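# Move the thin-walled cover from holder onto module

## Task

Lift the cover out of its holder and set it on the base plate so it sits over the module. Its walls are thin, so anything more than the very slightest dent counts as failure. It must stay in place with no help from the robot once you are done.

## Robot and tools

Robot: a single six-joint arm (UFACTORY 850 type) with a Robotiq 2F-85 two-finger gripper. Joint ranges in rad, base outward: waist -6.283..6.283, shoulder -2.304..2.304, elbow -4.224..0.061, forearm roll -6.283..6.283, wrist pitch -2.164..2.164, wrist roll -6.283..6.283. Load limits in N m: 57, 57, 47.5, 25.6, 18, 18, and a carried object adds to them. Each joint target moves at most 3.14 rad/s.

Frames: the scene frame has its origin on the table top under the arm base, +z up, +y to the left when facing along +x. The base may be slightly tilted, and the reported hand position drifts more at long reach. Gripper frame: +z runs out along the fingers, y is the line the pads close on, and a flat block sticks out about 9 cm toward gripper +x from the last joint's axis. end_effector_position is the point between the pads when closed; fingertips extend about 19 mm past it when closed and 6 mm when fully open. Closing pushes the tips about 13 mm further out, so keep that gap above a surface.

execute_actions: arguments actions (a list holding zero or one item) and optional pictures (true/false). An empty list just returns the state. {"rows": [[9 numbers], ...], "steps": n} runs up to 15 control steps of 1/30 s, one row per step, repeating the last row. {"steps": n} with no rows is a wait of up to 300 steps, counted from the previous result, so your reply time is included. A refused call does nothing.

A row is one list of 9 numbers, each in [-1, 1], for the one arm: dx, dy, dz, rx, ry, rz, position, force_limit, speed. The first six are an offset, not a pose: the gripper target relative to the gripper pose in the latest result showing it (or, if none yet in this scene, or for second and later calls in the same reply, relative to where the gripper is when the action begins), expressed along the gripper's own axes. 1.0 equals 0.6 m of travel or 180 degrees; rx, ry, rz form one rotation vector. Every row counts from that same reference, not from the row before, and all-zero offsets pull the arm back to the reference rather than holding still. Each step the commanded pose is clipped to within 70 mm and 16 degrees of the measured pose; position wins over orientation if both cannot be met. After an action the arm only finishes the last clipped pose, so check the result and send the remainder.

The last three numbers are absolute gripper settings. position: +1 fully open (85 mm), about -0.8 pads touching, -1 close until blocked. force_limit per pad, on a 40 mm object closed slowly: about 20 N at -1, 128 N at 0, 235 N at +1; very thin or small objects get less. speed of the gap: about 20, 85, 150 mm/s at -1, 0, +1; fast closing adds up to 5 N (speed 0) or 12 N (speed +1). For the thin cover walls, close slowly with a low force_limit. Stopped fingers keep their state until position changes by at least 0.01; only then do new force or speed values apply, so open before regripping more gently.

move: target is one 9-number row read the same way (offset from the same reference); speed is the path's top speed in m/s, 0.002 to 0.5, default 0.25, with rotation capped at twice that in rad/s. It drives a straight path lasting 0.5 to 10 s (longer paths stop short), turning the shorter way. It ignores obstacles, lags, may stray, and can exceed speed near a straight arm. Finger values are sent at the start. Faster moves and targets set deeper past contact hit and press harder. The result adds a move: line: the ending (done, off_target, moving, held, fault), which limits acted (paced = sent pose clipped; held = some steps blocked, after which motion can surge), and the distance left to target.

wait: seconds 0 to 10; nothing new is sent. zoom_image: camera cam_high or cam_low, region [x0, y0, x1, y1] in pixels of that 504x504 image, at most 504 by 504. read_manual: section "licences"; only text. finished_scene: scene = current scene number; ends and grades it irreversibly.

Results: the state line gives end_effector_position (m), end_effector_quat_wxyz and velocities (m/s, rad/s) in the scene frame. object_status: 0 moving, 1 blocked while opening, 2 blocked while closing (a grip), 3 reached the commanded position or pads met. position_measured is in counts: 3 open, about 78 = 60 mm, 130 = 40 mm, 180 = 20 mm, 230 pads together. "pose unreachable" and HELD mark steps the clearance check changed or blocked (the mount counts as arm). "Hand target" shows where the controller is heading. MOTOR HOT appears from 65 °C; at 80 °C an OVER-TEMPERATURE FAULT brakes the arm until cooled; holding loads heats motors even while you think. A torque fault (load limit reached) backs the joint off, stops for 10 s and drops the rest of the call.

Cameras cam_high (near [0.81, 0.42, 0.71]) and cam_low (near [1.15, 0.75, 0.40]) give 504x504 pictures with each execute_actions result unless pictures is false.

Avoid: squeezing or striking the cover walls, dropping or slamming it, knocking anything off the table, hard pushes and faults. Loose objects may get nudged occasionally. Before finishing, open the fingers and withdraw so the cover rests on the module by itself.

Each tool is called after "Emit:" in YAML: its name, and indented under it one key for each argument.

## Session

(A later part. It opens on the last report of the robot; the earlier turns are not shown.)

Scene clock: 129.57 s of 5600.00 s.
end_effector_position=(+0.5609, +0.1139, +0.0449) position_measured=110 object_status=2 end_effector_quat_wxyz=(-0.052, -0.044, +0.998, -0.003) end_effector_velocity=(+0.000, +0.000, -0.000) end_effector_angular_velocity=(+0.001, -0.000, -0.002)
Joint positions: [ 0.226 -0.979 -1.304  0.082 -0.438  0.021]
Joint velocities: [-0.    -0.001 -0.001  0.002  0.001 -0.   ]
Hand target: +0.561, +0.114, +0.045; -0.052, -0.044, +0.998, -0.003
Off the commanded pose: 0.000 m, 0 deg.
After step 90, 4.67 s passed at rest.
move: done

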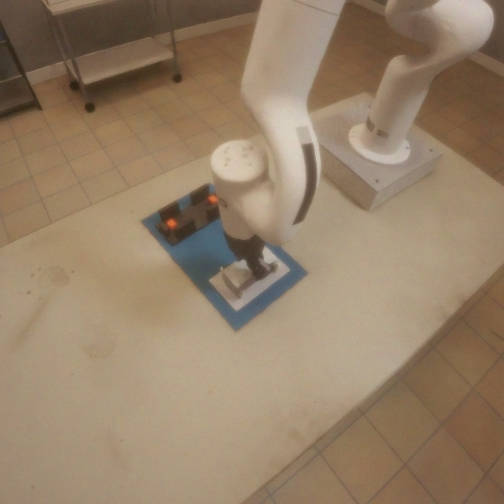

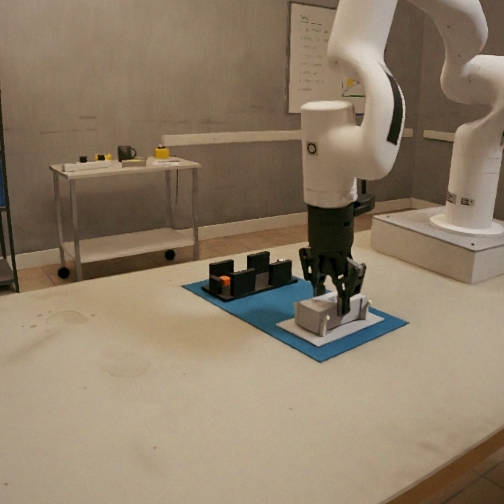

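Emit:
move:
  target: [-0.0003,0,0.003,0,0,0,-1,-0.72,-1]
  speed: 0.004

Emit:
move:
  target: [0,0,0,0,0,0,0.55,-0.72,-0.5]
  speed: 0.01

Emit:
move:
  target: [0.009,0,-0.085,0,0,0,0.55,-0.72,-0.5]
  speed: 0.08

Emit:
zoom_image:
  camera: "cam_low"
  region: [282, 248, 382, 348]

Emit:
zoom_image:
  camera: "cam_high"
  region: [209, 227, 294, 312]

Scene clock: 139.80 s of 5600.00 s.
end_effector_position=(+0.5609, +0.1139, +0.0433) position_measured=110 object_status=2 end_effector_quat_wxyz=(-0.052, -0.044, +0.998, -0.003) end_effector_velocity=(+0.001, +0.000, +0.001) end_effector_angular_velocity=(+0.000, -0.003, +0.001)
Joint positions: [ 0.226 -0.983 -1.306  0.082 -0.436  0.021]
Joint velocities: [ 0.     0.001 -0.001 -0.001  0.001  0.   ]
Hand target: +0.561, +0.114, +0.043; -0.052, -0.044, +0.998, -0.003
Off the commanded pose: 0.000 m, 0 deg.
After step 90, 6.53 s passed at rest.
move: done

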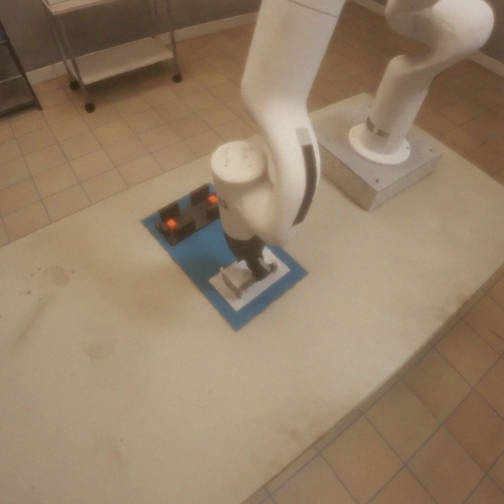

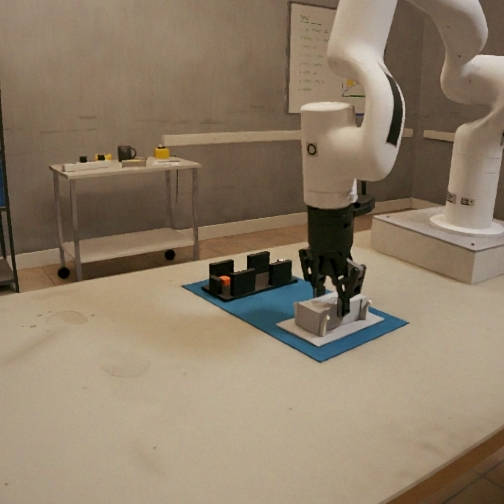

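Scene clock: 140.50 s of 5600.00 s.
end_effector_position=(+0.5609, +0.1139, +0.0433) position_measured=59 object_status=0 end_effector_quat_wxyz=(-0.052, -0.044, +0.998, -0.003) end_effector_velocity=(-0.000, +0.000, -0.001) end_effector_angular_velocity=(+0.000, +0.001, -0.001)
Joint positions: [ 0.226 -0.983 -1.306  0.082 -0.436  0.021]
Joint velocities: [-0.    -0.002 -0.001  0.001 -0.    -0.   ]
Hand target: +0.561, +0.114, +0.043; -0.052, -0.044, +0.998, -0.003
Off the commanded pose: 0.000 m, 0 deg.
move: done

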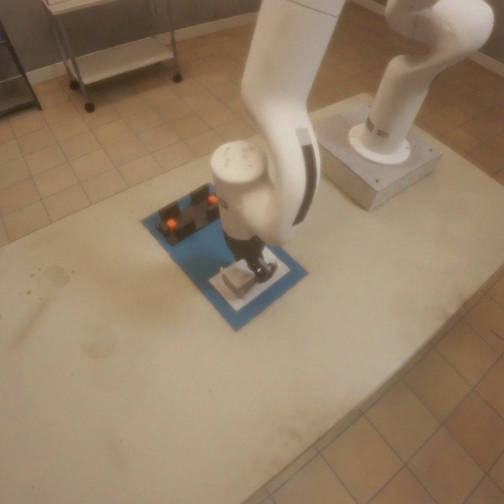

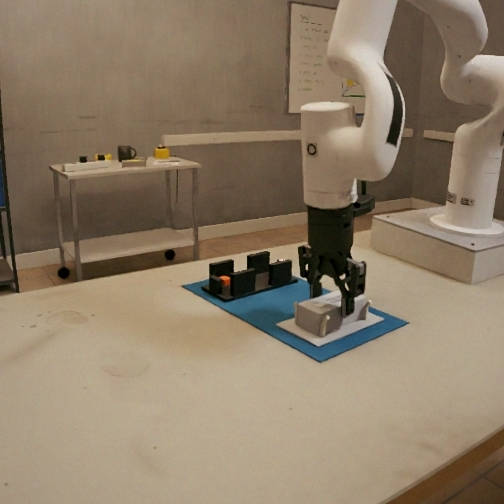

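Scene clock: 141.47 s of 5600.00 s.
end_effector_position=(+0.5606, +0.1139, +0.0943) position_measured=59 object_status=3 end_effector_quat_wxyz=(-0.052, -0.044, +0.998, -0.003) end_effector_velocity=(+0.001, +0.000, +0.002) end_effector_angular_velocity=(+0.000, -0.001, -0.000)
Joint positions: [ 0.224 -0.883 -1.273  0.071 -0.504  0.031]
Joint velocities: [-0.     0.003 -0.     0.    -0.002  0.   ]
Hand target: +0.561, +0.114, +0.095; -0.052, -0.044, +0.998, -0.003
Off the commanded pose: 0.000 m, 0 deg.
move: done

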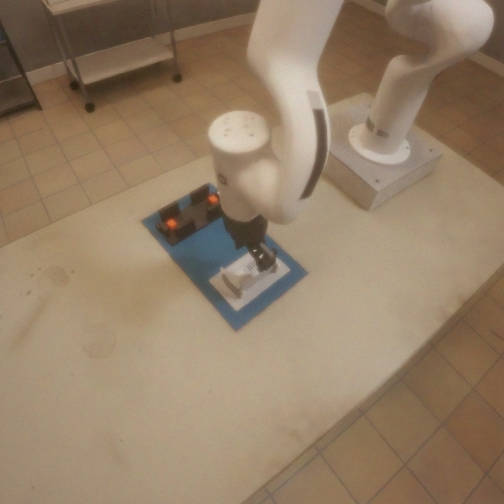

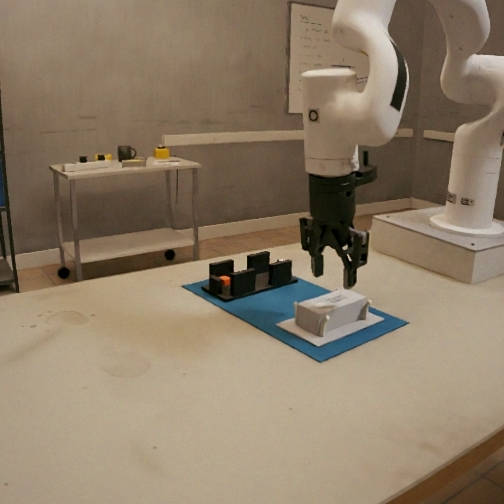

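Region (282, 248, 382, 348) of cam_low's 504x504 image, scaled by 5.040, with more detail than that image has.

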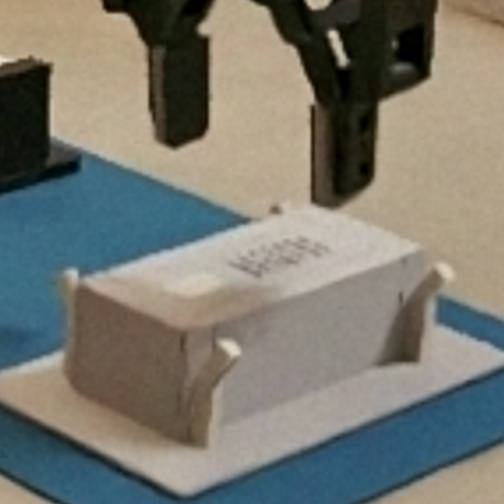

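Region (209, 227, 294, 312) of cam_high's 504x504 image, scaled by 5.929, with more detail than that image has.

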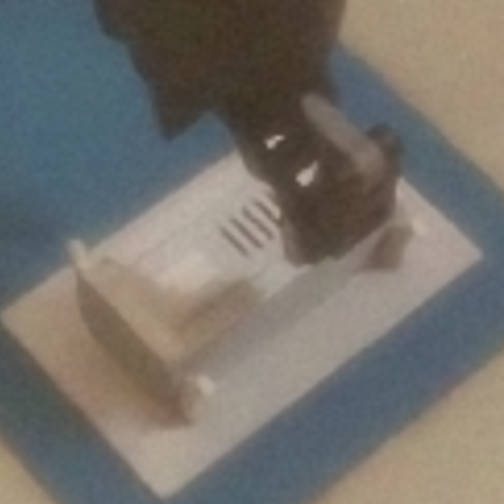

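Emit:
finished_scene:
  scene: 2

The scene is finished: the task was done.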